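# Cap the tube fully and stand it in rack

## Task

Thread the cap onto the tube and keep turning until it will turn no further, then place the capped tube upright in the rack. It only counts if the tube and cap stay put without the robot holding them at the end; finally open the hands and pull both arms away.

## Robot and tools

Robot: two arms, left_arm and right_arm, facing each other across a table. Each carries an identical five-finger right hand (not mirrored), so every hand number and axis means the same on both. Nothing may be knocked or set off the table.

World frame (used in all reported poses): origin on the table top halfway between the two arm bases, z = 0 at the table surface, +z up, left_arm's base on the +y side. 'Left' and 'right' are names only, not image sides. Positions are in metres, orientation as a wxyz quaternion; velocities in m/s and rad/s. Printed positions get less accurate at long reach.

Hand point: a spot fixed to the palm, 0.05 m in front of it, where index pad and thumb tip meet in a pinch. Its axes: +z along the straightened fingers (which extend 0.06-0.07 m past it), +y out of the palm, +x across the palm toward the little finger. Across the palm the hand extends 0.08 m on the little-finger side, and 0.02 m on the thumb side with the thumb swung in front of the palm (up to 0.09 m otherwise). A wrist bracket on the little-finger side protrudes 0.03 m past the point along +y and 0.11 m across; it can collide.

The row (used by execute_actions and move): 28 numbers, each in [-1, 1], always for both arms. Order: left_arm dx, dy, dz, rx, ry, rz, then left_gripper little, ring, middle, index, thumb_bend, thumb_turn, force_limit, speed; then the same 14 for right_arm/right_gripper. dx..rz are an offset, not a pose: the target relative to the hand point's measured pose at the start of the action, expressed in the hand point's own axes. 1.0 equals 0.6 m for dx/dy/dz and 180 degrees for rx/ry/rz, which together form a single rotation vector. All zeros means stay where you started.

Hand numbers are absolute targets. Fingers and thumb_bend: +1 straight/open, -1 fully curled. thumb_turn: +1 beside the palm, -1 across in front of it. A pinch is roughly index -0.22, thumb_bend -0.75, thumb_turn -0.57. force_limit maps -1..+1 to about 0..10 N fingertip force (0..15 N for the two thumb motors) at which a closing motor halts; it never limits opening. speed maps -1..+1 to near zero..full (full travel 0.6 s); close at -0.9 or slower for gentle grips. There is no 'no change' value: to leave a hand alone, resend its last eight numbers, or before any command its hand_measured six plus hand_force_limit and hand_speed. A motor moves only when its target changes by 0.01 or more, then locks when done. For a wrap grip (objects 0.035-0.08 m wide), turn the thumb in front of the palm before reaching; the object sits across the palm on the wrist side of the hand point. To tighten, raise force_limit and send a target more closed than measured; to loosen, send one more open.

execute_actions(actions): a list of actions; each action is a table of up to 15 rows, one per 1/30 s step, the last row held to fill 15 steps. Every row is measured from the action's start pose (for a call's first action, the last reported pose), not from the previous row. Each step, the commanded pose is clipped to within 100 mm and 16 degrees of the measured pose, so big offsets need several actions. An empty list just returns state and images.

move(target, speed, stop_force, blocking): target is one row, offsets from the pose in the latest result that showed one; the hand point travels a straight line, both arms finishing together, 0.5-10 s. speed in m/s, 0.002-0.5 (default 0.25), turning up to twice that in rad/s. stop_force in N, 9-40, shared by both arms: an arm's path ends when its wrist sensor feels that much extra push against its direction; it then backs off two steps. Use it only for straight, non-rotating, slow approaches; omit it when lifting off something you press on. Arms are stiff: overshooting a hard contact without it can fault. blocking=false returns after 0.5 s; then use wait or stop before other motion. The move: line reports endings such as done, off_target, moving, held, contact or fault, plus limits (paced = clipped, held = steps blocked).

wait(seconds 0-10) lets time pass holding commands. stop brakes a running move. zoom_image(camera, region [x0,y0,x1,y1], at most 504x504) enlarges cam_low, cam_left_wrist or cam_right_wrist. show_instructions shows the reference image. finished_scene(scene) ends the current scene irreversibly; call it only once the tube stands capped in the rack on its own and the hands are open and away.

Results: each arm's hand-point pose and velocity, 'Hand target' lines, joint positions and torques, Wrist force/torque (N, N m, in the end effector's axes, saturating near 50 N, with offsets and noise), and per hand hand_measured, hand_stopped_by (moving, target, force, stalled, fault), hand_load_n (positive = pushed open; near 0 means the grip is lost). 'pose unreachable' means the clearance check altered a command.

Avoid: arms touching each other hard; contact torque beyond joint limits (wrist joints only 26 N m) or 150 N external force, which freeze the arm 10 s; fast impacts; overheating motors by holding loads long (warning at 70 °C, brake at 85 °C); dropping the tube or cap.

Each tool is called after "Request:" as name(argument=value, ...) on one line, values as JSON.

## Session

Request:
execute_actions(actions=[])

Scene clock: 0.00 s.
left_arm: end_effector_position=(+0.2938, +0.4688, +0.4707) hand_measured=(+1.000, +1.000, +1.000, +1.000, +1.000, +1.000) hand_load_n=(+0.0, +0.0, +0.0, +0.0, +0.0, +0.0) hand_stopped_by=(target, target, target, target, target, target) hand_force_limit=0.00 hand_speed=-0.80 end_effector_quat_wxyz=(-0.012, +0.388, +0.922, -0.000) end_effector_velocity=(-0.000, +0.000, +0.000) end_effector_angular_velocity=(-0.002, -0.001, -0.001) | right_arm: end_effector_position=(+0.0623, -0.3298, +0.4838) hand_measured=(+1.000, +1.000, +1.000, +1.000, +1.000, +1.000) hand_load_n=(+0.0, +0.0, +0.0, +0.0, +0.0, +0.0) hand_stopped_by=(target, target, target, target, target, target) hand_force_limit=0.00 hand_speed=-0.80 end_effector_quat_wxyz=(+0.000, -0.369, +0.929, -0.011) end_effector_velocity=(+0.000, +0.000, -0.000) end_effector_angular_velocity=(-0.001, +0.002, -0.000)
Joint positions: left_arm=[ 0.57  -1.726  1.367  1.949  1.587 -1.862] | right_arm=[-1.189 -1.744  1.34   1.976  1.592 -1.869]
Joint velocities: left_arm=[-0.    -0.002 -0.     0.     0.     0.001] | right_arm=[ 0.     0.002 -0.     0.     0.     0.001]
Joint torques (N m, as the arm reports them, + toward a larger angle): no reading
Motor temperatures (°C, as the motors report them): left_arm=[27 27 27 34 28 38] | right_arm=[29 28 29 37 37 37]
Wrist force (N, on the end effector, along its own x y z axes, offset not removed): no reading
Wrist torque (N m, same axes, about the end effector's origin, offset not removed): no reading
Hand target (left_arm): +0.294, +0.469, +0.471; -0.012, +0.388, +0.922, -0.000
Hand target (right_arm): +0.062, -0.330, +0.484; +0.000, -0.369, +0.929, -0.011
camera_calibration (this result's frames):
cam_left_wrist: T_world_to_cam=[[0.802438, 0.595914, 0.0312984, -0.530693], [0.497232, -0.696713, 0.51706, -0.0581097], [0.329929, -0.399346, -0.855377, 0.623124], [0, 0, 0, 1]] pos_world=[0.249155, 0.524604, 0.579662]
cam_right_wrist: T_world_to_cam=[[-0.590196, 0.806687, -0.0304216, 0.316426], [0.674436, 0.513446, 0.530574, -0.127924], [0.443627, 0.292625, -0.847093, 0.604852], [0, 0, 0, 1]] pos_world=[0.00470157, -0.366569, 0.589865]

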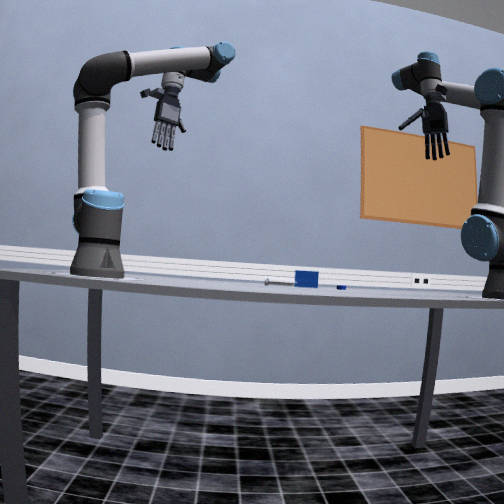

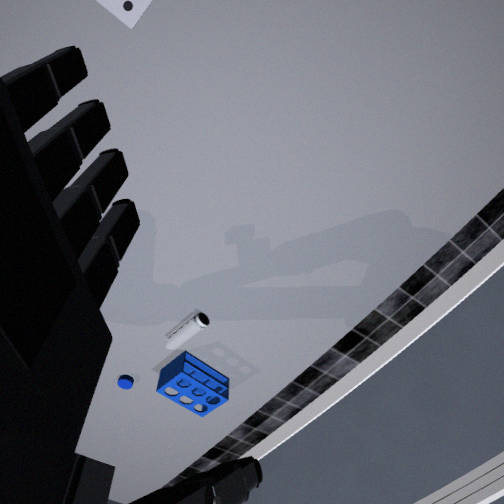

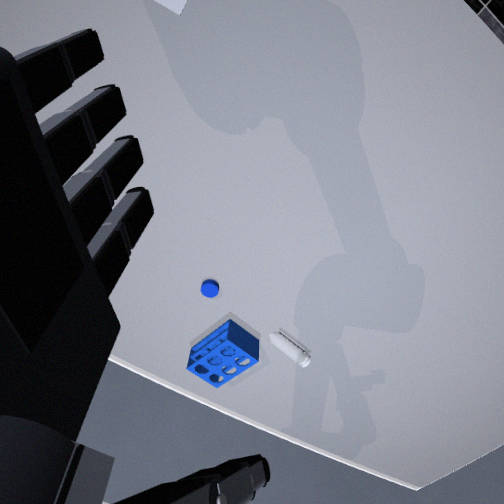

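Request:
zoom_image(camera="cam_right_wrist", region=[180,260,330,410])

Request:
zoom_image(camera="cam_left_wrist", region=[105,290,245,430])

Region (180, 260, 330, 410) of cam_right_wrist's 504x504 image, scaled by 3.360, with more detail than that image has.

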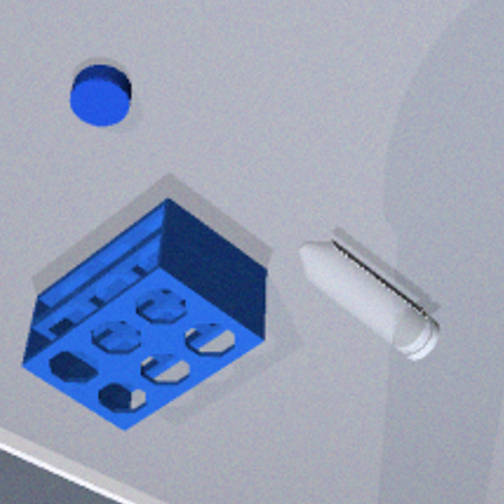

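Region (105, 290, 245, 430) of cam_left_wrist's 504x504 image, scaled by 3.600, with more detail than that image has.

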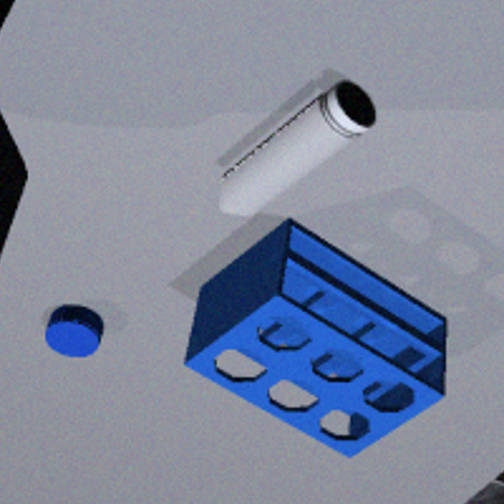

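Request:
move(target=[-0.695,-0.265,0.617,0.179,-0.364,-0.631,-1,-1,0.25,0.25,0.3,-1,0,0.5,-0.63,-0.228,0.64,0.308,-0.202,-0.33,-1,-1,0.25,0.25,0.4,-1,0,0.5], speed=0.35)

Scene clock: 5.50 s.
left_arm: end_effector_position=(+0.4621, +0.0633, +0.0914) hand_measured=(-1.000, -1.000, +0.250, +0.250, +0.300, -1.000) hand_load_n=(+0.0, +0.0, +0.0, +0.0, +0.0, +0.0) hand_stopped_by=(target, target, target, target, target, target) hand_force_limit=0.00 hand_speed=0.50 end_effector_quat_wxyz=(-0.322, +0.570, -0.660, +0.368) end_effector_velocity=(+0.001, -0.002, -0.001) end_effector_angular_velocity=(+0.001, +0.003, +0.014) | right_arm: end_effector_position=(+0.4340, -0.1784, +0.0996) hand_measured=(-1.000, -1.000, +0.250, +0.250, +0.400, -1.000) hand_load_n=(+0.0, +0.0, +0.0, +0.0, +0.0, +0.0) hand_stopped_by=(target, target, target, target, target, target) hand_force_limit=0.00 hand_speed=0.50 end_effector_quat_wxyz=(+0.422, -0.701, +0.485, -0.308) end_effector_velocity=(+0.002, +0.001, -0.002) end_effector_angular_velocity=(-0.001, -0.005, +0.006)
Joint positions: left_arm=[ 0.315 -0.859  1.281  0.616  0.651 -4.069] | right_arm=[-1.121 -1.265  1.836 -0.091  1.742 -3.079]
Joint velocities: left_arm=[ 0.001  0.015 -0.019  0.022 -0.005 -0.02 ] | right_arm=[-0.002  0.004  0.002 -0.01  -0.006 -0.007]
Joint torques (N m, as the arm reports them, + toward a larger angle): left_arm=[ 11.44 -34.47 -27.63   3.14  -2.95  -2.34] | right_arm=[-10.7  -20.86  -5.15  -1.94  -2.43  -2.32]
Motor temperatures (°C, as the motors report them): left_arm=[27 27 27 34 28 38] | right_arm=[29 28 29 37 37 37]
Wrist force (N, on the end effector, along its own x y z axes, offset not removed): left_arm=[1.6 -2.8 1.8] | right_arm=[1.1 -0.8 -0.3]
Wrist torque (N m, same axes, about the end effector's origin, offset not removed): left_arm=[-0.78 -0.47 -0.08] | right_arm=[-0.05 0.07 0.10]
Hand target (left_arm): +0.462, +0.063, +0.091; +0.322, -0.571, +0.660, -0.368
Hand target (right_arm): +0.434, -0.178, +0.099; -0.422, +0.701, -0.485, +0.308
Off the commanded pose (left_arm): 0.002 m, 0 deg.
Off the commanded pose (right_arm): 0.001 m, 0 deg.
move: done
camera_calibration (this result's frames):
cam_left_wrist: T_world_to_cam=[[-0.52877, 0.215461, -0.820962, 0.30494], [-0.261613, 0.878777, 0.399136, 0.0334938], [0.807441, 0.425826, -0.408304, -0.232565], [0, 0, 0, 1]] pos_world=[0.357788, 0.00389564, 0.142019]
cam_right_wrist: T_world_to_cam=[[-0.451639, -0.0517079, -0.890701, 0.274345], [-0.692364, 0.649963, 0.313338, 0.386638], [0.56272, 0.758205, -0.329349, 0.0500395], [0, 0, 0, 1]] pos_world=[0.363441, -0.275055, 0.139692]

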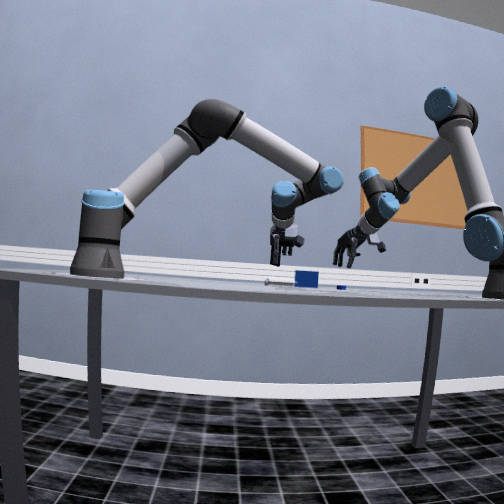

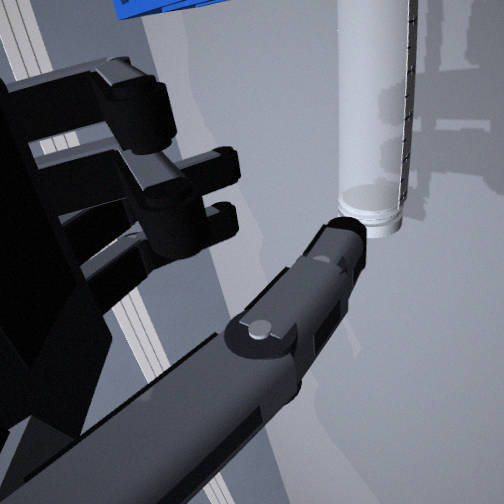

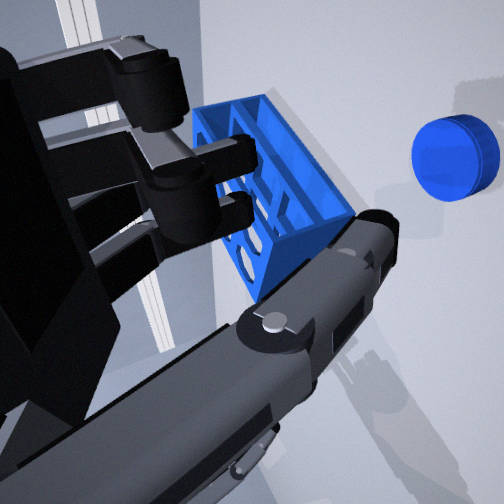

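Request:
move(target=[0,0,0,0,0,0,-1,-1,0.25,0.25,0.3,-1,0,0.5,0.003,0.1095,0.0567,0,0,0,-1,-1,0.2,0.2,0.4,-1,0,0.5], speed=0.07)

Scene clock: 7.57 s.
left_arm: end_effector_position=(+0.4622, +0.0633, +0.0914) hand_measured=(-1.000, -1.000, +0.250, +0.250, +0.300, -1.000) hand_load_n=(+0.0, +0.0, +0.0, +0.0, +0.0, +0.0) hand_stopped_by=(target, target, target, target, target, target) hand_force_limit=0.00 hand_speed=0.50 end_effector_quat_wxyz=(-0.322, +0.570, -0.660, +0.368) end_effector_velocity=(+0.000, +0.000, -0.000) end_effector_angular_velocity=(-0.000, -0.000, +0.001) | right_arm: end_effector_position=(+0.4355, -0.1815, +0.0259) hand_measured=(-1.000, -1.000, +0.200, +0.200, +0.400, -1.000) hand_load_n=(+0.0, +0.0, +0.0, +0.0, +0.0, +0.0) hand_stopped_by=(target, target, target, target, target, target) hand_force_limit=0.00 hand_speed=0.50 end_effector_quat_wxyz=(+0.422, -0.701, +0.485, -0.308) end_effector_velocity=(+0.000, +0.000, -0.002) end_effector_angular_velocity=(-0.001, -0.001, +0.001)
Joint positions: left_arm=[ 0.315 -0.859  1.281  0.616  0.651 -4.069] | right_arm=[-1.129 -1.156  1.912 -0.278  1.734 -3.083]
Joint velocities: left_arm=[ 0.     0.     0.    -0.    -0.    -0.001] | right_arm=[-0.     0.004  0.001 -0.006 -0.    -0.001]
Joint torques (N m, as the arm reports them, + toward a larger angle): left_arm=[ -9.9  -57.33  -8.61  -0.14   0.38   2.49] | right_arm=[-10.06 -24.22  -2.61  -2.11  -2.37  -2.35]
Motor temperatures (°C, as the motors report them): left_arm=[27 27 27 34 28 38] | right_arm=[29 28 29 37 37 37]
Wrist force (N, on the end effector, along its own x y z axes, offset not removed): left_arm=[1.2 -0.8 2.0] | right_arm=[-0.5 -0.6 -1.0]
Wrist torque (N m, same axes, about the end effector's origin, offset not removed): left_arm=[-0.49 -0.36 -0.08] | right_arm=[0.10 0.50 -0.12]
Hand target (left_arm): +0.462, +0.063, +0.091; +0.322, -0.570, +0.660, -0.368
Hand target (right_arm): +0.435, -0.182, +0.026; -0.422, +0.701, -0.485, +0.308
Off the commanded pose (left_arm): 0.000 m, 0 deg.
Off the commanded pose (right_arm): 0.000 m, 0 deg.
move: done
camera_calibration (this result's frames):
cam_left_wrist: T_world_to_cam=[[-0.528776, 0.21545, -0.820961, 0.304946], [-0.261631, 0.878771, 0.399137, 0.033499], [0.807431, 0.425843, -0.408304, -0.232571], [0, 0, 0, 1]] pos_world=[0.357798, 0.00390018, 0.142019]
cam_right_wrist: T_world_to_cam=[[-0.451659, -0.0517276, -0.89069, 0.209204], [-0.692354, 0.649974, 0.313337, 0.412772], [0.562717, 0.758194, -0.32938, 0.0272811], [0, 0, 0, 1]] pos_world=[0.364921, -0.278154, 0.0659848]

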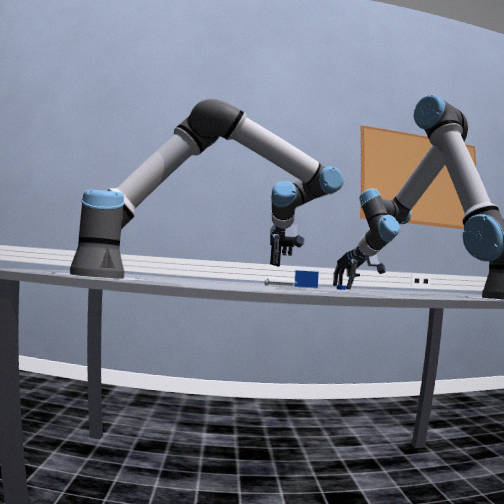

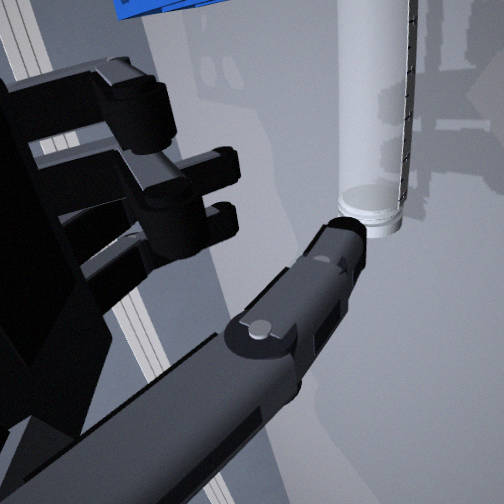

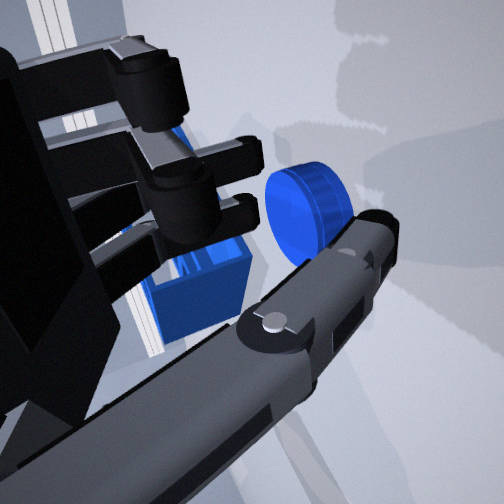

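Good position.

Request:
execute_actions(actions=[[[0,0,0,0,0,0,-1,-1,0.25,0.25,0.3,-1,0,0.5,0,0,0,0,0,0,-1,-1,0.03,0.03,0.2,-1,-0.8,-0.5]],[[0,0,0,0,0,0,-1,-1,0.25,0.25,0.3,-1,0,0.5,0,0,0,0,0,0,-1,-1,-0.4,-0.4,0.2,-1,0.2,-0.8]],[[0,0,0,0,0,0,-1,-1,0.25,0.25,0.3,-1,0,0.5,0,0,0,0,0,0,-1,-1,-0.4,-0.4,0.2,-1,0.2,-0.8]]])

Request:
move(target=[0,0,0,0,0,0,-1,-1,0.25,0.25,0.3,-1,0,0.5,0.1,-0.15,-0.12,0,0,0,-1,-1,-0.4,-0.4,0.2,-1,0.2,-0.8], speed=0.15)

Request:
move(target=[0.0255,0.011,0.046,0,0,0,-1,-1,0.25,0.25,0.3,-1,0,0.5,0.05,-0.05,-0.15,0,0,0,-1,-1,-0.4,-0.4,0.2,-1,0.2,-0.8], speed=0.2)

Request:
move(target=[0,0.061,0.037,0,0,0,-1,-1,0.25,0.25,0.25,-1,0,0.5,0,0,-0.08,0,0,0,-1,-1,-0.4,-0.4,0.2,-1,0.2,-0.8], speed=0.06)

Scene clock: 9.47 s.
left_arm: end_effector_position=(+0.4621, +0.0633, +0.0914) hand_measured=(-1.000, -1.000, +0.250, +0.250, +0.300, -1.000) hand_load_n=(+0.0, +0.0, +0.0, +0.0, +0.0, +0.0) hand_stopped_by=(target, target, target, target, target, target) hand_force_limit=0.00 hand_speed=0.50 end_effector_quat_wxyz=(-0.322, +0.570, -0.660, +0.368) end_effector_velocity=(+0.000, +0.000, +0.001) end_effector_angular_velocity=(-0.001, -0.000, -0.000) | right_arm: end_effector_position=(+0.4354, -0.1815, +0.0258) hand_measured=(-1.000, -1.000, -0.056, -0.066, +0.206, -1.000) hand_load_n=(+0.0, +0.0, +5.0, +8.5, +9.0, +0.5) hand_stopped_by=(target, target, force, force, target, target) hand_force_limit=0.20 hand_speed=-0.80 end_effector_quat_wxyz=(+0.422, -0.701, +0.486, -0.308) end_effector_velocity=(-0.000, +0.000, -0.001) end_effector_angular_velocity=(-0.002, +0.000, +0.001)
Joint positions: left_arm=[ 0.315 -0.859  1.281  0.616  0.651 -4.069] | right_arm=[-1.13  -1.156  1.912 -0.278  1.734 -3.083]
Joint velocities: left_arm=[ 0.    -0.001 -0.     0.     0.     0.001] | right_arm=[ 0.001  0.001 -0.    -0.     0.    -0.002]
Joint torques (N m, as the arm reports them, + toward a larger angle): left_arm=[ -8.68 -57.38  -8.73   0.29   0.3    2.36] | right_arm=[ -4.65 -34.26 -21.8    1.43  -0.99  -1.72]
Motor temperatures (°C, as the motors report them): left_arm=[27 27 27 34 28 38] | right_arm=[29 28 29 37 37 37]
Wrist force (N, on the end effector, along its own x y z axes, offset not removed): left_arm=[0.4 0.2 1.9] | right_arm=[0.0 -5.5 -3.7]
Wrist torque (N m, same axes, about the end effector's origin, offset not removed): left_arm=[-0.37 -0.29 0.01] | right_arm=[0.02 0.27 0.11]
Hand target (left_arm): +0.462, +0.063, +0.091; +0.322, -0.570, +0.660, -0.368
Hand target (right_arm): +0.435, -0.182, +0.026; -0.422, +0.701, -0.486, +0.308
Off the commanded pose (left_arm): 0.000 m, 0 deg.
Off the commanded pose (right_arm): 0.000 m, 0 deg.
camera_calibration (this result's frames):
cam_left_wrist: T_world_to_cam=[[-0.528771, 0.215461, -0.820962, 0.304941], [-0.261614, 0.878777, 0.399136, 0.0334939], [0.80744, 0.425826, -0.408304, -0.232565], [0, 0, 0, 1]] pos_world=[0.357788, 0.00389572, 0.142019]
cam_right_wrist: T_world_to_cam=[[-0.451736, -0.0517747, -0.890648, 0.209167], [-0.69233, 0.649986, 0.313364, 0.41277], [0.562685, 0.75818, -0.329467, 0.0273265], [0, 0, 0, 1]] pos_world=[0.364885, -0.278184, 0.0659503]

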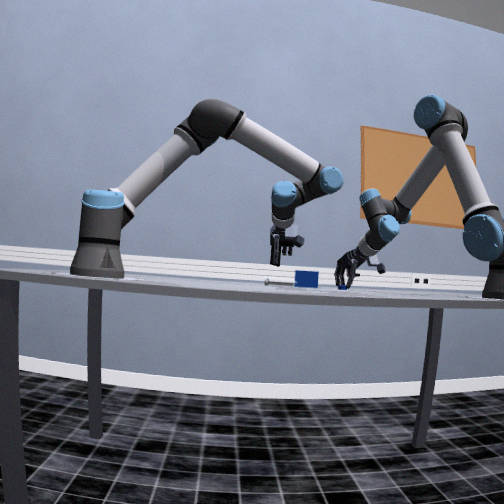

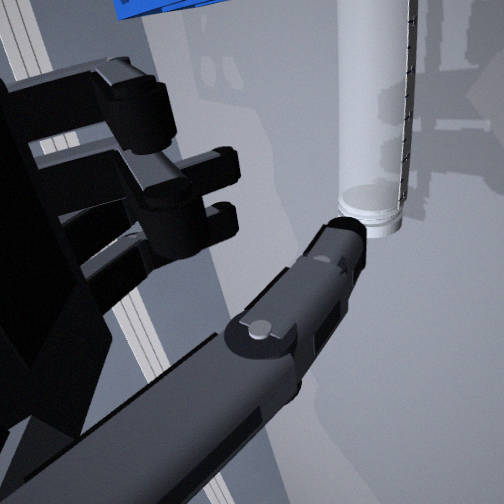

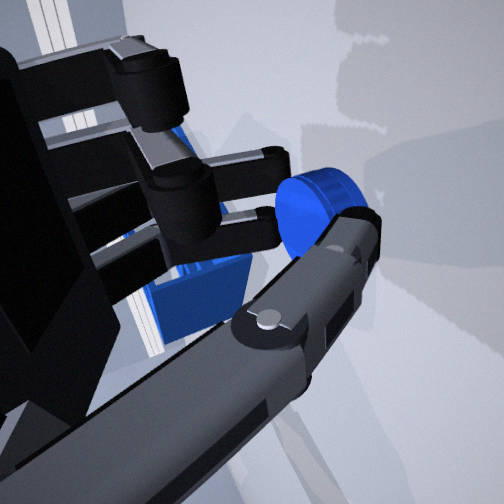

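Scene clock: 10.87 s.
left_arm: end_effector_position=(+0.4621, +0.0633, +0.0914) hand_measured=(-1.000, -1.000, +0.250, +0.250, +0.300, -1.000) hand_load_n=(+0.0, +0.0, +0.0, +0.0, +0.0, +0.0) hand_stopped_by=(target, target, target, target, target, target) hand_force_limit=0.00 hand_speed=0.50 end_effector_quat_wxyz=(-0.322, +0.570, -0.660, +0.368) end_effector_velocity=(+0.000, +0.000, -0.001) end_effector_angular_velocity=(+0.002, +0.000, +0.000) | right_arm: end_effector_position=(+0.4332, -0.2434, +0.1398) hand_measured=(-1.000, -1.000, -0.056, -0.066, +0.206, -1.000) hand_load_n=(+0.0, +0.0, +4.5, +7.0, +10.5, +0.5) hand_stopped_by=(target, target, force, force, target, target) hand_force_limit=0.20 hand_speed=-0.80 end_effector_quat_wxyz=(+0.422, -0.701, +0.485, -0.308) end_effector_velocity=(+0.000, -0.001, +0.003) end_effector_angular_velocity=(-0.000, -0.001, +0.000)
Joint positions: left_arm=[ 0.315 -0.859  1.281  0.616  0.651 -4.069] | right_arm=[-1.271 -1.422  1.917 -0.023  1.609 -3.148]
Joint velocities: left_arm=[ 0.     0.001  0.     0.    -0.     0.   ] | right_arm=[-0.003 -0.006 -0.001  0.006 -0.003 -0.002]
Joint torques (N m, as the arm reports them, + toward a larger angle): left_arm=[ -9.   -57.07  -9.39   0.2    0.36   2.49] | right_arm=[-10.35 -30.98 -30.94   1.58  -2.5   -2.25]
Motor temperatures (°C, as the motors report them): left_arm=[27 27 27 34 28 38] | right_arm=[29 28 29 37 37 37]
Wrist force (N, on the end effector, along its own x y z axes, offset not removed): left_arm=[1.9 -2.0 1.2] | right_arm=[-2.4 -1.4 -3.3]
Wrist torque (N m, same axes, about the end effector's origin, offset not removed): left_arm=[-0.63 -0.51 0.06] | right_arm=[-0.14 0.67 -0.01]
Hand target (left_arm): +0.462, +0.063, +0.091; +0.322, -0.570, +0.660, -0.368
Hand target (right_arm): +0.433, -0.244, +0.140; -0.422, +0.701, -0.485, +0.308
Off the commanded pose (left_arm): 0.000 m, 0 deg.
Off the commanded pose (right_arm): 0.000 m, 0 deg.
move: done
camera_calibration (this result's frames):
cam_left_wrist: T_world_to_cam=[[-0.528771, 0.215461, -0.820962, 0.304941], [-0.261614, 0.878777, 0.399136, 0.0334939], [0.80744, 0.425826, -0.408304, -0.232565], [0, 0, 0, 1]] pos_world=[0.357788, 0.00389585, 0.142019]
cam_right_wrist: T_world_to_cam=[[-0.451606, -0.0519047, -0.890707, 0.306409], [-0.692341, 0.650079, 0.313148, 0.415752], [0.562776, 0.758092, -0.329515, 0.112995], [0, 0, 0, 1]] pos_world=[0.362627, -0.340028, 0.179962]

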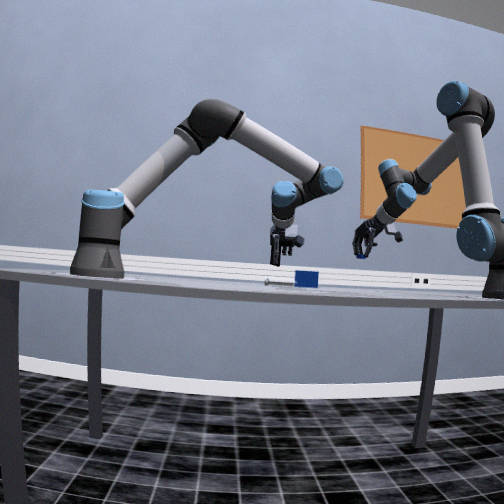

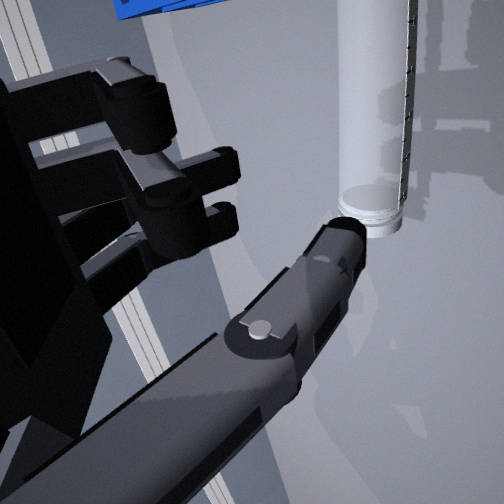

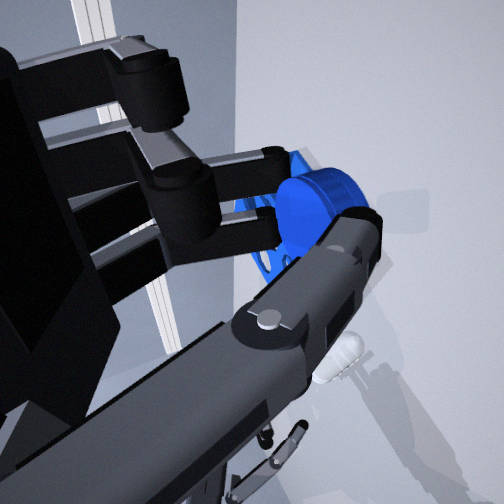

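Scene clock: 12.00 s.
left_arm: end_effector_position=(+0.4799, +0.0455, +0.0713) hand_measured=(-1.000, -1.000, +0.250, +0.250, +0.300, -1.000) hand_load_n=(+0.0, +0.0, +0.0, +0.0, +0.0, +0.0) hand_stopped_by=(target, target, target, target, target, target) hand_force_limit=0.00 hand_speed=0.50 end_effector_quat_wxyz=(-0.322, +0.570, -0.660, +0.368) end_effector_velocity=(-0.000, -0.001, +0.000) end_effector_angular_velocity=(-0.001, -0.000, -0.001) | right_arm: end_effector_position=(+0.3804, -0.2926, +0.2080) hand_measured=(-1.000, -1.000, -0.056, -0.066, +0.206, -1.000) hand_load_n=(+0.0, +0.0, +4.5, +7.0, +10.5, +0.5) hand_stopped_by=(target, target, force, force, target, target) hand_force_limit=0.20 hand_speed=-0.80 end_effector_quat_wxyz=(+0.422, -0.701, +0.485, -0.308) end_effector_velocity=(-0.001, -0.001, +0.001) end_effector_angular_velocity=(-0.001, +0.001, +0.001)
Joint positions: left_arm=[ 0.338 -0.788  1.202  0.597  0.663 -4.036] | right_arm=[-1.362 -1.673  1.985  0.16   1.528 -3.189]
Joint velocities: left_arm=[-0.001  0.    -0.001  0.     0.     0.001] | right_arm=[-0.003 -0.005  0.001  0.005 -0.003 -0.002]
Joint torques (N m, as the arm reports them, + toward a larger angle): left_arm=[ 11.95 -35.65 -27.33   0.97   0.31   2.55] | right_arm=[ -9.66 -23.34  -8.2    1.37  -2.58  -2.17]
Motor temperatures (°C, as the motors report them): left_arm=[27 27 27 34 28 38] | right_arm=[29 28 29 37 37 37]
Wrist force (N, on the end effector, along its own x y z axes, offset not removed): left_arm=[0.7 -2.1 1.9] | right_arm=[0.1 -2.9 -8.5]
Wrist torque (N m, same axes, about the end effector's origin, offset not removed): left_arm=[-0.62 -0.34 0.05] | right_arm=[0.06 0.67 0.16]
Hand target (left_arm): +0.480, +0.045, +0.071; +0.322, -0.570, +0.660, -0.368
Hand target (right_arm): +0.380, -0.293, +0.208; -0.422, +0.701, -0.485, +0.308
Off the commanded pose (left_arm): 0.000 m, 0 deg.
Off the commanded pose (right_arm): 0.000 m, 0 deg.
move: done
camera_calibration (this result's frames):
cam_left_wrist: T_world_to_cam=[[-0.528643, 0.215434, -0.821051, 0.301595], [-0.261638, 0.87881, 0.399047, 0.061849], [0.807516, 0.425771, -0.408211, -0.247538], [0, 0, 0, 1]] pos_world=[0.375509, -0.0139326, 0.121896]
cam_right_wrist: T_world_to_cam=[[-0.451565, -0.0520081, -0.890721, 0.34073], [-0.692324, 0.650157, 0.313023, 0.389873], [0.562829, 0.758018, -0.329595, 0.202474], [0, 0, 0, 1]] pos_world=[0.309822, -0.389237, 0.24819]

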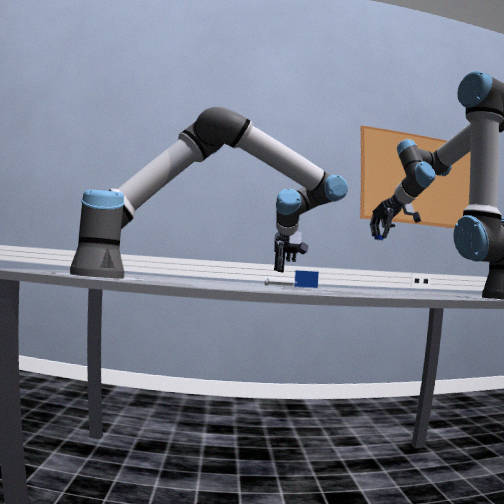

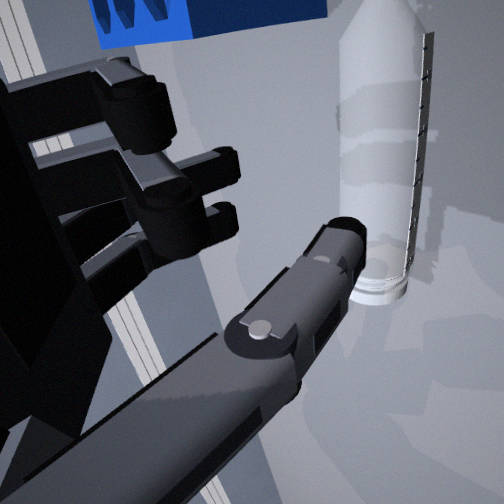

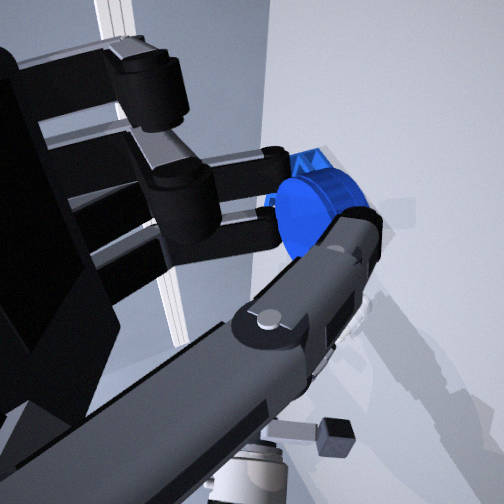

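Scene clock: 13.23 s.
left_arm: end_effector_position=(+0.4798, +0.0459, +0.0286) hand_measured=(-1.000, -1.000, +0.250, +0.250, +0.250, -1.000) hand_load_n=(+0.0, +0.0, +0.0, +0.0, +0.0, +0.0) hand_stopped_by=(target, target, target, target, target, target) hand_force_limit=0.00 hand_speed=0.50 end_effector_quat_wxyz=(-0.321, +0.570, -0.660, +0.369) end_effector_velocity=(+0.000, +0.000, -0.002) end_effector_angular_velocity=(-0.001, +0.000, +0.001) | right_arm: end_effector_position=(+0.3402, -0.3065, +0.2298) hand_measured=(-1.000, -1.000, -0.056, -0.066, +0.206, -1.000) hand_load_n=(+0.0, +0.0, +4.5, +7.0, +10.5, +0.5) hand_stopped_by=(target, target, force, force, target, target) hand_force_limit=0.20 hand_speed=-0.80 end_effector_quat_wxyz=(+0.422, -0.701, +0.485, -0.308) end_effector_velocity=(-0.002, -0.001, +0.001) end_effector_angular_velocity=(-0.002, -0.000, -0.000)
Joint positions: left_arm=[ 0.338 -0.742  1.237  0.516  0.663 -4.037] | right_arm=[-1.37  -1.797  2.029  0.24   1.52  -3.193]
Joint velocities: left_arm=[ 0.001  0.003  0.001 -0.003 -0.    -0.001] | right_arm=[-0.001 -0.006  0.001  0.005 -0.    -0.002]
Joint torques (N m, as the arm reports them, + toward a larger angle): left_arm=[  2.34 -33.26  -7.66  -0.14  -0.74   2.32] | right_arm=[-11.01 -17.01  -7.97   1.77  -2.52  -2.55]
Motor temperatures (°C, as the motors report them): left_arm=[27 27 27 34 28 38] | right_arm=[29 28 29 37 37 37]
Wrist force (N, on the end effector, along its own x y z axes, offset not removed): left_arm=[1.2 -1.9 2.3] | right_arm=[2.1 -4.7 -1.7]
Wrist torque (N m, same axes, about the end effector's origin, offset not removed): left_arm=[-0.61 -0.37 -0.08] | right_arm=[-0.55 0.07 0.14]
Hand target (left_arm): +0.480, +0.046, +0.028; +0.322, -0.570, +0.660, -0.368
Hand target (right_arm): +0.340, -0.307, +0.230; -0.422, +0.701, -0.485, +0.308
Off the commanded pose (left_arm): 0.000 m, 0 deg.
Off the commanded pose (right_arm): 0.000 m, 0 deg.
move: done
camera_calibration (this result's frames):
cam_left_wrist: T_world_to_cam=[[-0.528724, 0.215123, -0.821081, 0.266494], [-0.261779, 0.878866, 0.398832, 0.0786043], [0.807417, 0.425814, -0.408362, -0.264976], [0, 0, 0, 1]] pos_world=[0.375425, -0.0135813, 0.0792573]
cam_right_wrist: T_world_to_cam=[[-0.451568, -0.0520207, -0.890719, 0.341231], [-0.692317, 0.65017, 0.313012, 0.364279], [0.562835, 0.758006, -0.329611, 0.242832], [0, 0, 0, 1]] pos_world=[0.269611, -0.403161, 0.269957]

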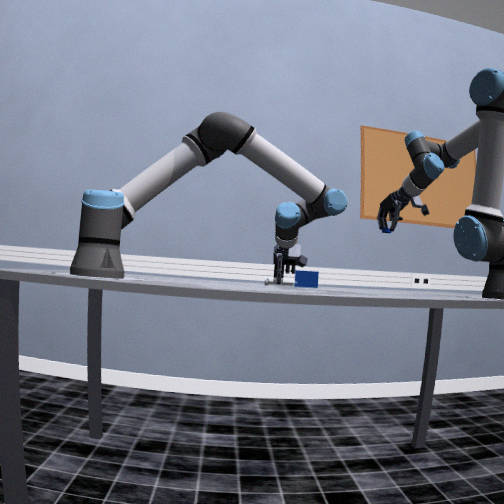

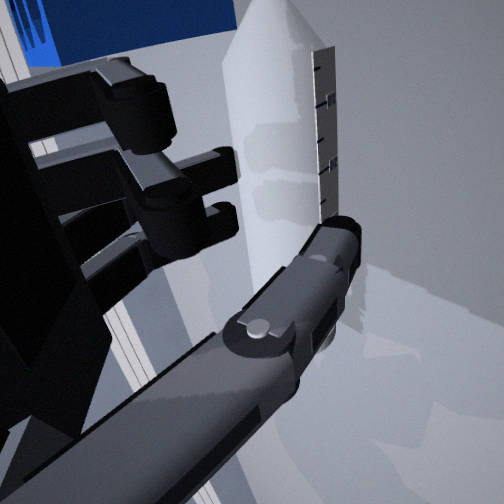

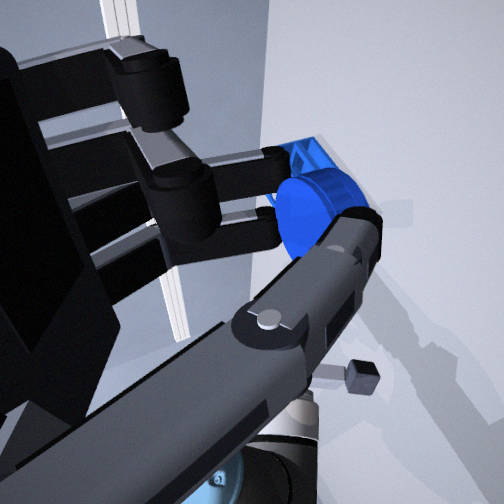

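Request:
execute_actions(actions=[[[0,0,0,0,0,0,-1,-1,0.03,0.03,0.2,-1,-0.8,-0.5,0,0,0,0,0,0,-1,-1,-0.4,-0.4,0.2,-1,0.2,-0.8]],[[0,0,0,0,0,0,-1,-1,-0.5,-0.5,0.2,-1,0.3,-0.8,0,0,0,0,0,0,-1,-1,-0.4,-0.4,0.2,-1,0.2,-0.8]],[[0,0,0,0,0,0,-1,-1,-0.5,-0.5,0.2,-1,0.3,-0.8,0,0,0,0,0,0,-1,-1,-0.4,-0.4,0.2,-1,0.2,-0.8]]])

Request:
move(target=[-0.05,-0.17,-0.14,0,0,0,-1,-1,-0.5,-0.5,0.2,-1,0.3,-0.8,0,0,0,0,0,0,-1,-1,-0.4,-0.4,0.2,-1,0.2,-0.8], speed=0.15)

Scene clock: 15.17 s.
left_arm: end_effector_position=(+0.4798, +0.0459, +0.0285) hand_measured=(-1.000, -1.000, -0.078, -0.112, +0.206, -1.000) hand_load_n=(+0.0, +0.0, +4.0, +6.5, +10.5, -2.0) hand_stopped_by=(target, target, force, force, target, target) hand_force_limit=0.30 hand_speed=-0.80 end_effector_quat_wxyz=(-0.322, +0.570, -0.660, +0.368) end_effector_velocity=(-0.000, -0.000, -0.000) end_effector_angular_velocity=(-0.000, +0.000, -0.000) | right_arm: end_effector_position=(+0.3401, -0.3066, +0.2297) hand_measured=(-1.000, -1.000, -0.056, -0.066, +0.206, -1.000) hand_load_n=(+0.0, +0.0, +4.5, +7.0, +10.5, +0.5) hand_stopped_by=(target, target, force, force, target, target) hand_force_limit=0.20 hand_speed=-0.80 end_effector_quat_wxyz=(+0.422, -0.701, +0.485, -0.308) end_effector_velocity=(+0.000, -0.000, +0.000) end_effector_angular_velocity=(+0.001, -0.001, -0.001)
Joint positions: left_arm=[ 0.338 -0.742  1.237  0.516  0.663 -4.037] | right_arm=[-1.37  -1.797  2.029  0.24   1.52  -3.193]
Joint velocities: left_arm=[-0. -0. -0. -0.  0.  0.] | right_arm=[ 0.    -0.     0.    -0.001  0.001  0.001]
Joint torques (N m, as the arm reports them, + toward a larger angle): left_arm=[  2.53 -55.06 -21.41   3.14  -0.8   -1.11] | right_arm=[  3.7   -3.17 -32.66  -1.81   2.74  -0.06]
Motor temperatures (°C, as the motors report them): left_arm=[27 27 27 34 28 38] | right_arm=[29 28 29 37 37 37]
Wrist force (N, on the end effector, along its own x y z axes, offset not removed): left_arm=[1.0 -1.8 1.6] | right_arm=[1.2 -0.9 3.2]
Wrist torque (N m, same axes, about the end effector's origin, offset not removed): left_arm=[-0.56 -0.29 -0.02] | right_arm=[-0.18 -0.02 0.17]
Hand target (left_arm): +0.480, +0.046, +0.029; +0.322, -0.570, +0.660, -0.368
Hand target (right_arm): +0.340, -0.307, +0.230; -0.422, +0.701, -0.485, +0.308
Off the commanded pose (left_arm): 0.000 m, 0 deg.
Off the commanded pose (right_arm): 0.000 m, 0 deg.
camera_calibration (this result's frames):
cam_left_wrist: T_world_to_cam=[[-0.528756, 0.215372, -0.820995, 0.266386], [-0.261728, 0.878763, 0.399091, 0.0785608], [0.807413, 0.425899, -0.408282, -0.26504], [0, 0, 0, 1]] pos_world=[0.375412, -0.0135283, 0.0791378]
cam_right_wrist: T_world_to_cam=[[-0.451662, -0.0520653, -0.890669, 0.341162], [-0.692314, 0.650145, 0.31307, 0.364256], [0.562764, 0.758024, -0.329692, 0.242899], [0, 0, 0, 1]] pos_world=[0.269574, -0.40318, 0.269906]

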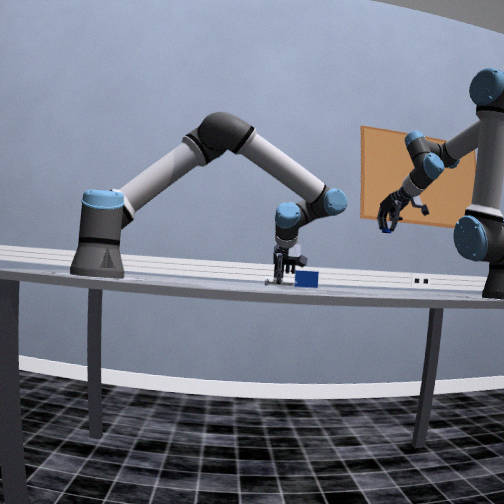

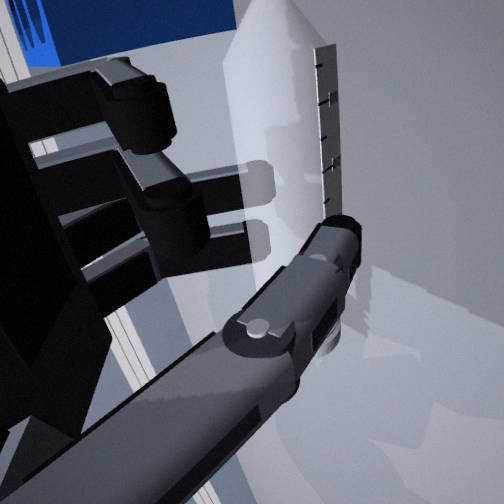

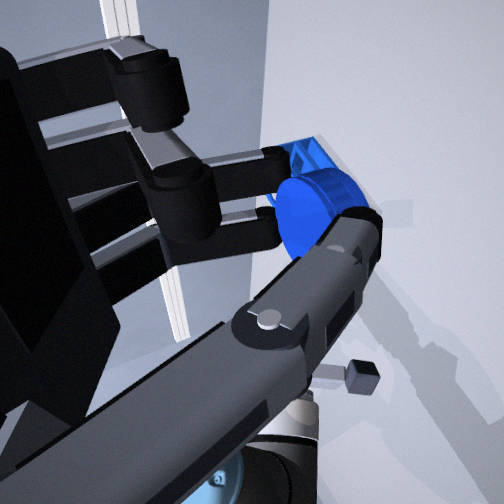

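Scene clock: 16.60 s.
left_arm: end_effector_position=(+0.4657, +0.0771, +0.1594) hand_measured=(-1.000, -1.000, -0.078, -0.112, +0.206, -1.000) hand_load_n=(+0.0, +0.0, +4.0, +6.5, +10.5, -2.0) hand_stopped_by=(target, target, force, force, target, target) hand_force_limit=0.30 hand_speed=-0.80 end_effector_quat_wxyz=(-0.322, +0.570, -0.660, +0.368) end_effector_velocity=(-0.000, +0.000, +0.001) end_effector_angular_velocity=(+0.002, +0.000, -0.000) | right_arm: end_effector_position=(+0.3401, -0.3066, +0.2297) hand_measured=(-1.000, -1.000, -0.056, -0.066, +0.206, -1.000) hand_load_n=(+0.0, +0.0, +4.5, +7.0, +10.5, +0.5) hand_stopped_by=(target, target, force, force, target, target) hand_force_limit=0.20 hand_speed=-0.80 end_effector_quat_wxyz=(+0.422, -0.701, +0.485, -0.308) end_effector_velocity=(-0.000, -0.000, -0.000) end_effector_angular_velocity=(-0.001, +0.001, -0.000)
Joint positions: left_arm=[ 0.327 -0.946  1.241  0.729  0.657 -4.052] | right_arm=[-1.37  -1.797  2.029  0.24   1.52  -3.193]
Joint velocities: left_arm=[-0.001 -0.001 -0.001  0.005 -0.    -0.001] | right_arm=[-0.     0.    -0.     0.001  0.001 -0.001]
Joint torques (N m, as the arm reports them, + toward a larger angle): left_arm=[-11.05 -55.36 -29.04   3.63  -2.64  -2.37] | right_arm=[  4.37  -3.19 -32.07  -1.89   2.7   -0.13]
Motor temperatures (°C, as the motors report them): left_arm=[27 27 27 34 28 38] | right_arm=[29 28 29 37 37 37]
Wrist force (N, on the end effector, along its own x y z axes, offset not removed): left_arm=[1.5 -1.4 1.4] | right_arm=[2.3 -4.2 -0.5]
Wrist torque (N m, same axes, about the end effector's origin, offset not removed): left_arm=[-0.47 -0.45 0.00] | right_arm=[-0.50 -0.17 -0.04]
Hand target (left_arm): +0.466, +0.077, +0.160; +0.322, -0.570, +0.660, -0.368
Hand target (right_arm): +0.340, -0.307, +0.230; -0.422, +0.701, -0.485, +0.308
Off the commanded pose (left_arm): 0.001 m, 0 deg.
Off the commanded pose (right_arm): 0.000 m, 0 deg.
move: done
camera_calibration (this result's frames):
cam_left_wrist: T_world_to_cam=[[-0.52879, 0.215383, -0.820969, 0.35969], [-0.261698, 0.878765, 0.399107, -0.00481288], [0.8074, 0.42589, -0.408317, -0.213482], [0, 0, 0, 1]] pos_world=[0.361307, 0.0176778, 0.210047]
cam_right_wrist: T_world_to_cam=[[-0.451662, -0.052065, -0.890669, 0.341162], [-0.692313, 0.650145, 0.31307, 0.364256], [0.562764, 0.758024, -0.329691, 0.242899], [0, 0, 0, 1]] pos_world=[0.269574, -0.40318, 0.269906]

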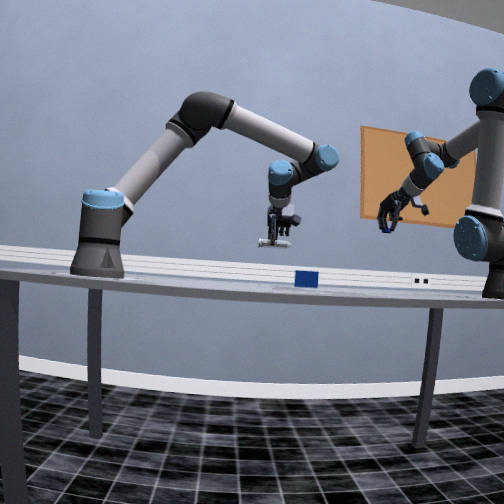

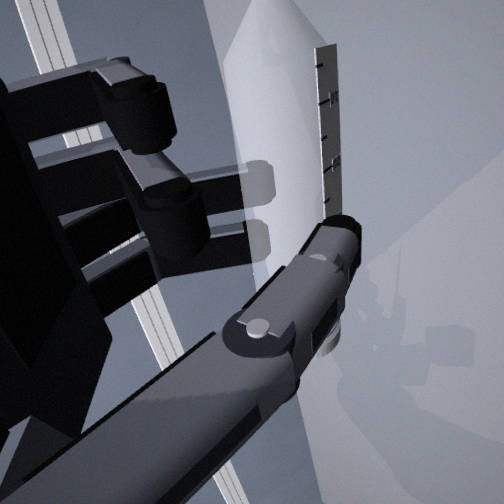

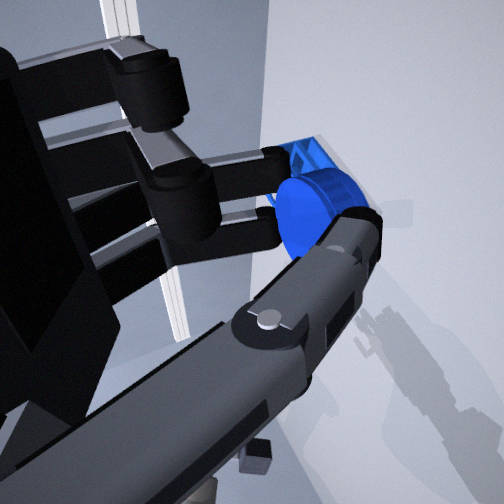

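Request:
move(target=[0,0.185,0.113,0,0,0,-1,-1,-0.5,-0.5,0.2,-1,0.3,-0.8,0,0,0,0,0,0,-1,-1,-0.4,-0.4,0.2,-1,0.2,-0.8], speed=0.12)

Request:
execute_actions(actions=[[[0,0,0,0,0,0,-1,-1,0.2,0.2,0.25,-1,0,-0.3,0,0,0,0,0,0,-1,-1,-0.4,-0.4,0.2,-1,0.2,-0.8]],[[0,-0.05,-0.03,0,0,0,-1,-1,0.2,0.2,0.25,-1,0,-0.3,0,0,0,0,0,0,-1,-1,-0.4,-0.4,0.2,-1,0.2,-0.8]],[[0,0,0,0,0,0,0.2,0.2,0.2,0.2,0.25,-1,0,1,0,0,0,0,0,0,-1,-1,-0.4,-0.4,0.2,-1,0.2,-0.8]]])

Scene clock: 18.73 s.
left_arm: end_effector_position=(+0.4658, +0.0782, +0.0295) hand_measured=(-1.000, -1.000, -0.078, -0.112, +0.206, -1.000) hand_load_n=(+0.0, +0.0, +4.0, +6.5, +10.5, -2.0) hand_stopped_by=(target, target, force, force, target, target) hand_force_limit=0.30 hand_speed=-0.80 end_effector_quat_wxyz=(-0.322, +0.570, -0.660, +0.368) end_effector_velocity=(-0.000, -0.000, -0.002) end_effector_angular_velocity=(+0.000, +0.000, -0.001) | right_arm: end_effector_position=(+0.3401, -0.3066, +0.2297) hand_measured=(-1.000, -1.000, -0.056, -0.066, +0.206, -1.000) hand_load_n=(+0.0, +0.0, +4.5, +7.0, +10.5, +0.5) hand_stopped_by=(target, target, force, force, target, target) hand_force_limit=0.20 hand_speed=-0.80 end_effector_quat_wxyz=(+0.422, -0.701, +0.485, -0.308) end_effector_velocity=(+0.000, +0.000, +0.001) end_effector_angular_velocity=(+0.001, -0.002, +0.001)
Joint positions: left_arm=[ 0.328 -0.817  1.379  0.461  0.657 -4.051] | right_arm=[-1.37  -1.797  2.029  0.24   1.52  -3.193]
Joint velocities: left_arm=[-0.     0.003  0.001 -0.004  0.     0.   ] | right_arm=[-0.    -0.001  0.    -0.001 -0.001 -0.   ]
Joint torques (N m, as the arm reports them, + toward a larger angle): left_arm=[ 11.75 -34.93  -7.99  -0.34   0.38   2.46] | right_arm=[  3.58  -3.14 -32.59  -1.78   2.74  -0.07]
Motor temperatures (°C, as the motors report them): left_arm=[27 27 27 34 28 38] | right_arm=[29 28 29 37 37 37]
Wrist force (N, on the end effector, along its own x y z axes, offset not removed): left_arm=[1.7 -1.3 1.0] | right_arm=[2.1 -3.2 -2.0]
Wrist torque (N m, same axes, about the end effector's origin, offset not removed): left_arm=[-0.43 -0.42 0.02] | right_arm=[-0.36 -0.22 0.15]
Hand target (left_arm): +0.466, +0.078, +0.029; +0.322, -0.570, +0.660, -0.368
Hand target (right_arm): +0.340, -0.307, +0.230; -0.422, +0.701, -0.485, +0.308
Off the commanded pose (left_arm): 0.001 m, 0 deg.
Off the commanded pose (right_arm): 0.000 m, 0 deg.
move: done
camera_calibration (this result's frames):
cam_left_wrist: T_world_to_cam=[[-0.528807, 0.215371, -0.820962, 0.252854], [-0.261716, 0.878757, 0.399113, 0.0461422], [0.807383, 0.425913, -0.408327, -0.267065], [0, 0, 0, 1]] pos_world=[0.361411, 0.0187414, 0.0801171]
cam_right_wrist: T_world_to_cam=[[-0.451662, -0.052065, -0.890669, 0.341162], [-0.692314, 0.650145, 0.31307, 0.364256], [0.562764, 0.758024, -0.329691, 0.242899], [0, 0, 0, 1]] pos_world=[0.269574, -0.40318, 0.269906]

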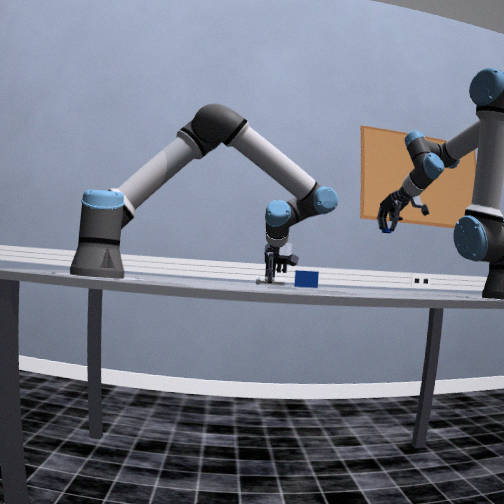

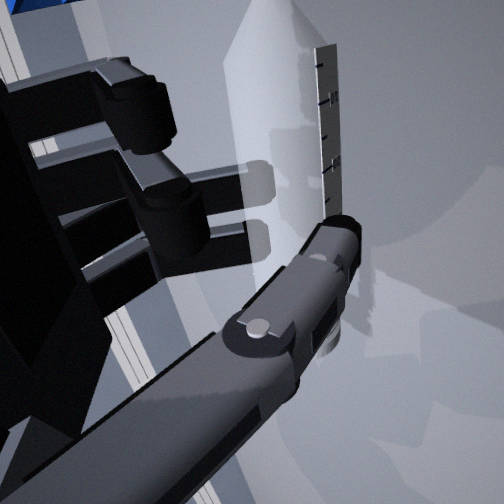

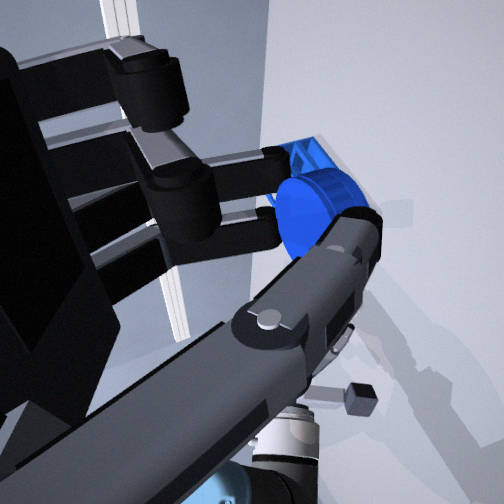

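Scene clock: 20.23 s.
left_arm: end_effector_position=(+0.4662, +0.0779, +0.0639) hand_measured=(+0.200, +0.200, +0.200, +0.200, +0.250, -1.000) hand_load_n=(+0.0, +0.0, +0.0, +0.0, +0.0, +0.0) hand_stopped_by=(moving, moving, target, target, target, target) hand_force_limit=0.00 hand_speed=1.00 end_effector_quat_wxyz=(-0.321, +0.570, -0.660, +0.368) end_effector_velocity=(-0.000, +0.000, +0.001) end_effector_angular_velocity=(-0.001, -0.000, -0.000) | right_arm: end_effector_position=(+0.3401, -0.3066, +0.2297) hand_measured=(-1.000, -1.000, -0.056, -0.066, +0.206, -1.000) hand_load_n=(+0.0, +0.0, +4.5, +7.0, +10.5, +0.5) hand_stopped_by=(target, target, force, force, target, target) hand_force_limit=0.20 hand_speed=-0.80 end_effector_quat_wxyz=(+0.422, -0.701, +0.485, -0.308) end_effector_velocity=(+0.000, +0.000, +0.000) end_effector_angular_velocity=(+0.001, -0.000, -0.000)
Joint positions: left_arm=[ 0.328 -0.858  1.352  0.528  0.658 -4.05 ] | right_arm=[-1.37  -1.797  2.029  0.24   1.52  -3.193]
Joint velocities: left_arm=[-0.001 -0.002  0.001  0.     0.    -0.   ] | right_arm=[ 0.     0.     0.    -0.001 -0.     0.001]
Joint torques (N m, as the arm reports them, + toward a larger angle): left_arm=[ -3.96 -31.36  -9.12  -0.44  -1.03   0.32] | right_arm=[  4.29  -4.11 -32.5   -1.86   2.67  -0.08]
Motor temperatures (°C, as the motors report them): left_arm=[27 27 27 34 28 38] | right_arm=[29 28 29 37 37 37]
Wrist force (N, on the end effector, along its own x y z axes, offset not removed): left_arm=[0.5 -1.4 2.0] | right_arm=[3.3 0.5 -0.2]
Wrist torque (N m, same axes, about the end effector's origin, offset not removed): left_arm=[-0.53 -0.30 0.03] | right_arm=[0.26 -0.13 0.29]
Hand target (left_arm): +0.466, +0.078, +0.064; +0.322, -0.570, +0.660, -0.368
Hand target (right_arm): +0.340, -0.307, +0.230; -0.422, +0.701, -0.485, +0.308
Off the commanded pose (left_arm): 0.000 m, 0 deg.
Off the commanded pose (right_arm): 0.000 m, 0 deg.
camera_calibration (this result's frames):
cam_left_wrist: T_world_to_cam=[[-0.528793, 0.215144, -0.821031, 0.281393], [-0.261831, 0.878811, 0.398919, 0.0327835], [0.807355, 0.425917, -0.408377, -0.25321], [0, 0, 0, 1]] pos_world=[0.361813, 0.0184958, 0.11455]
cam_right_wrist: T_world_to_cam=[[-0.451662, -0.0520651, -0.890669, 0.341162], [-0.692314, 0.650145, 0.31307, 0.364256], [0.562764, 0.758024, -0.329691, 0.242899], [0, 0, 0, 1]] pos_world=[0.269574, -0.40318, 0.269906]

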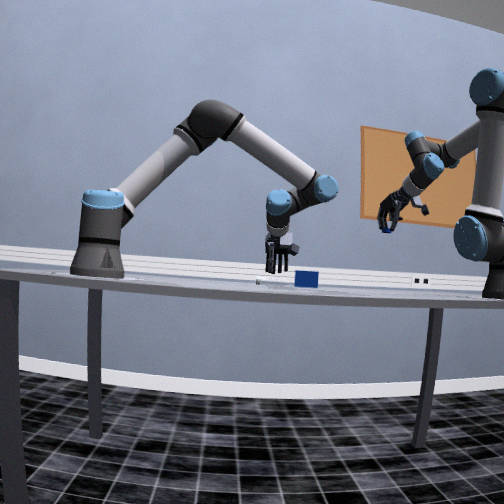

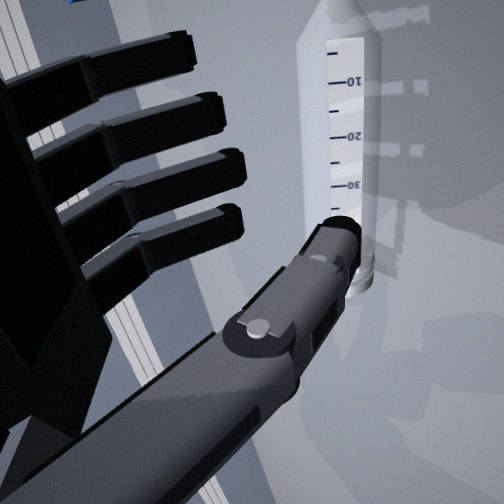

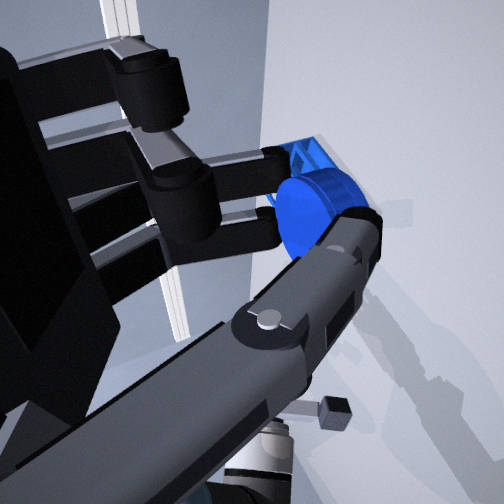

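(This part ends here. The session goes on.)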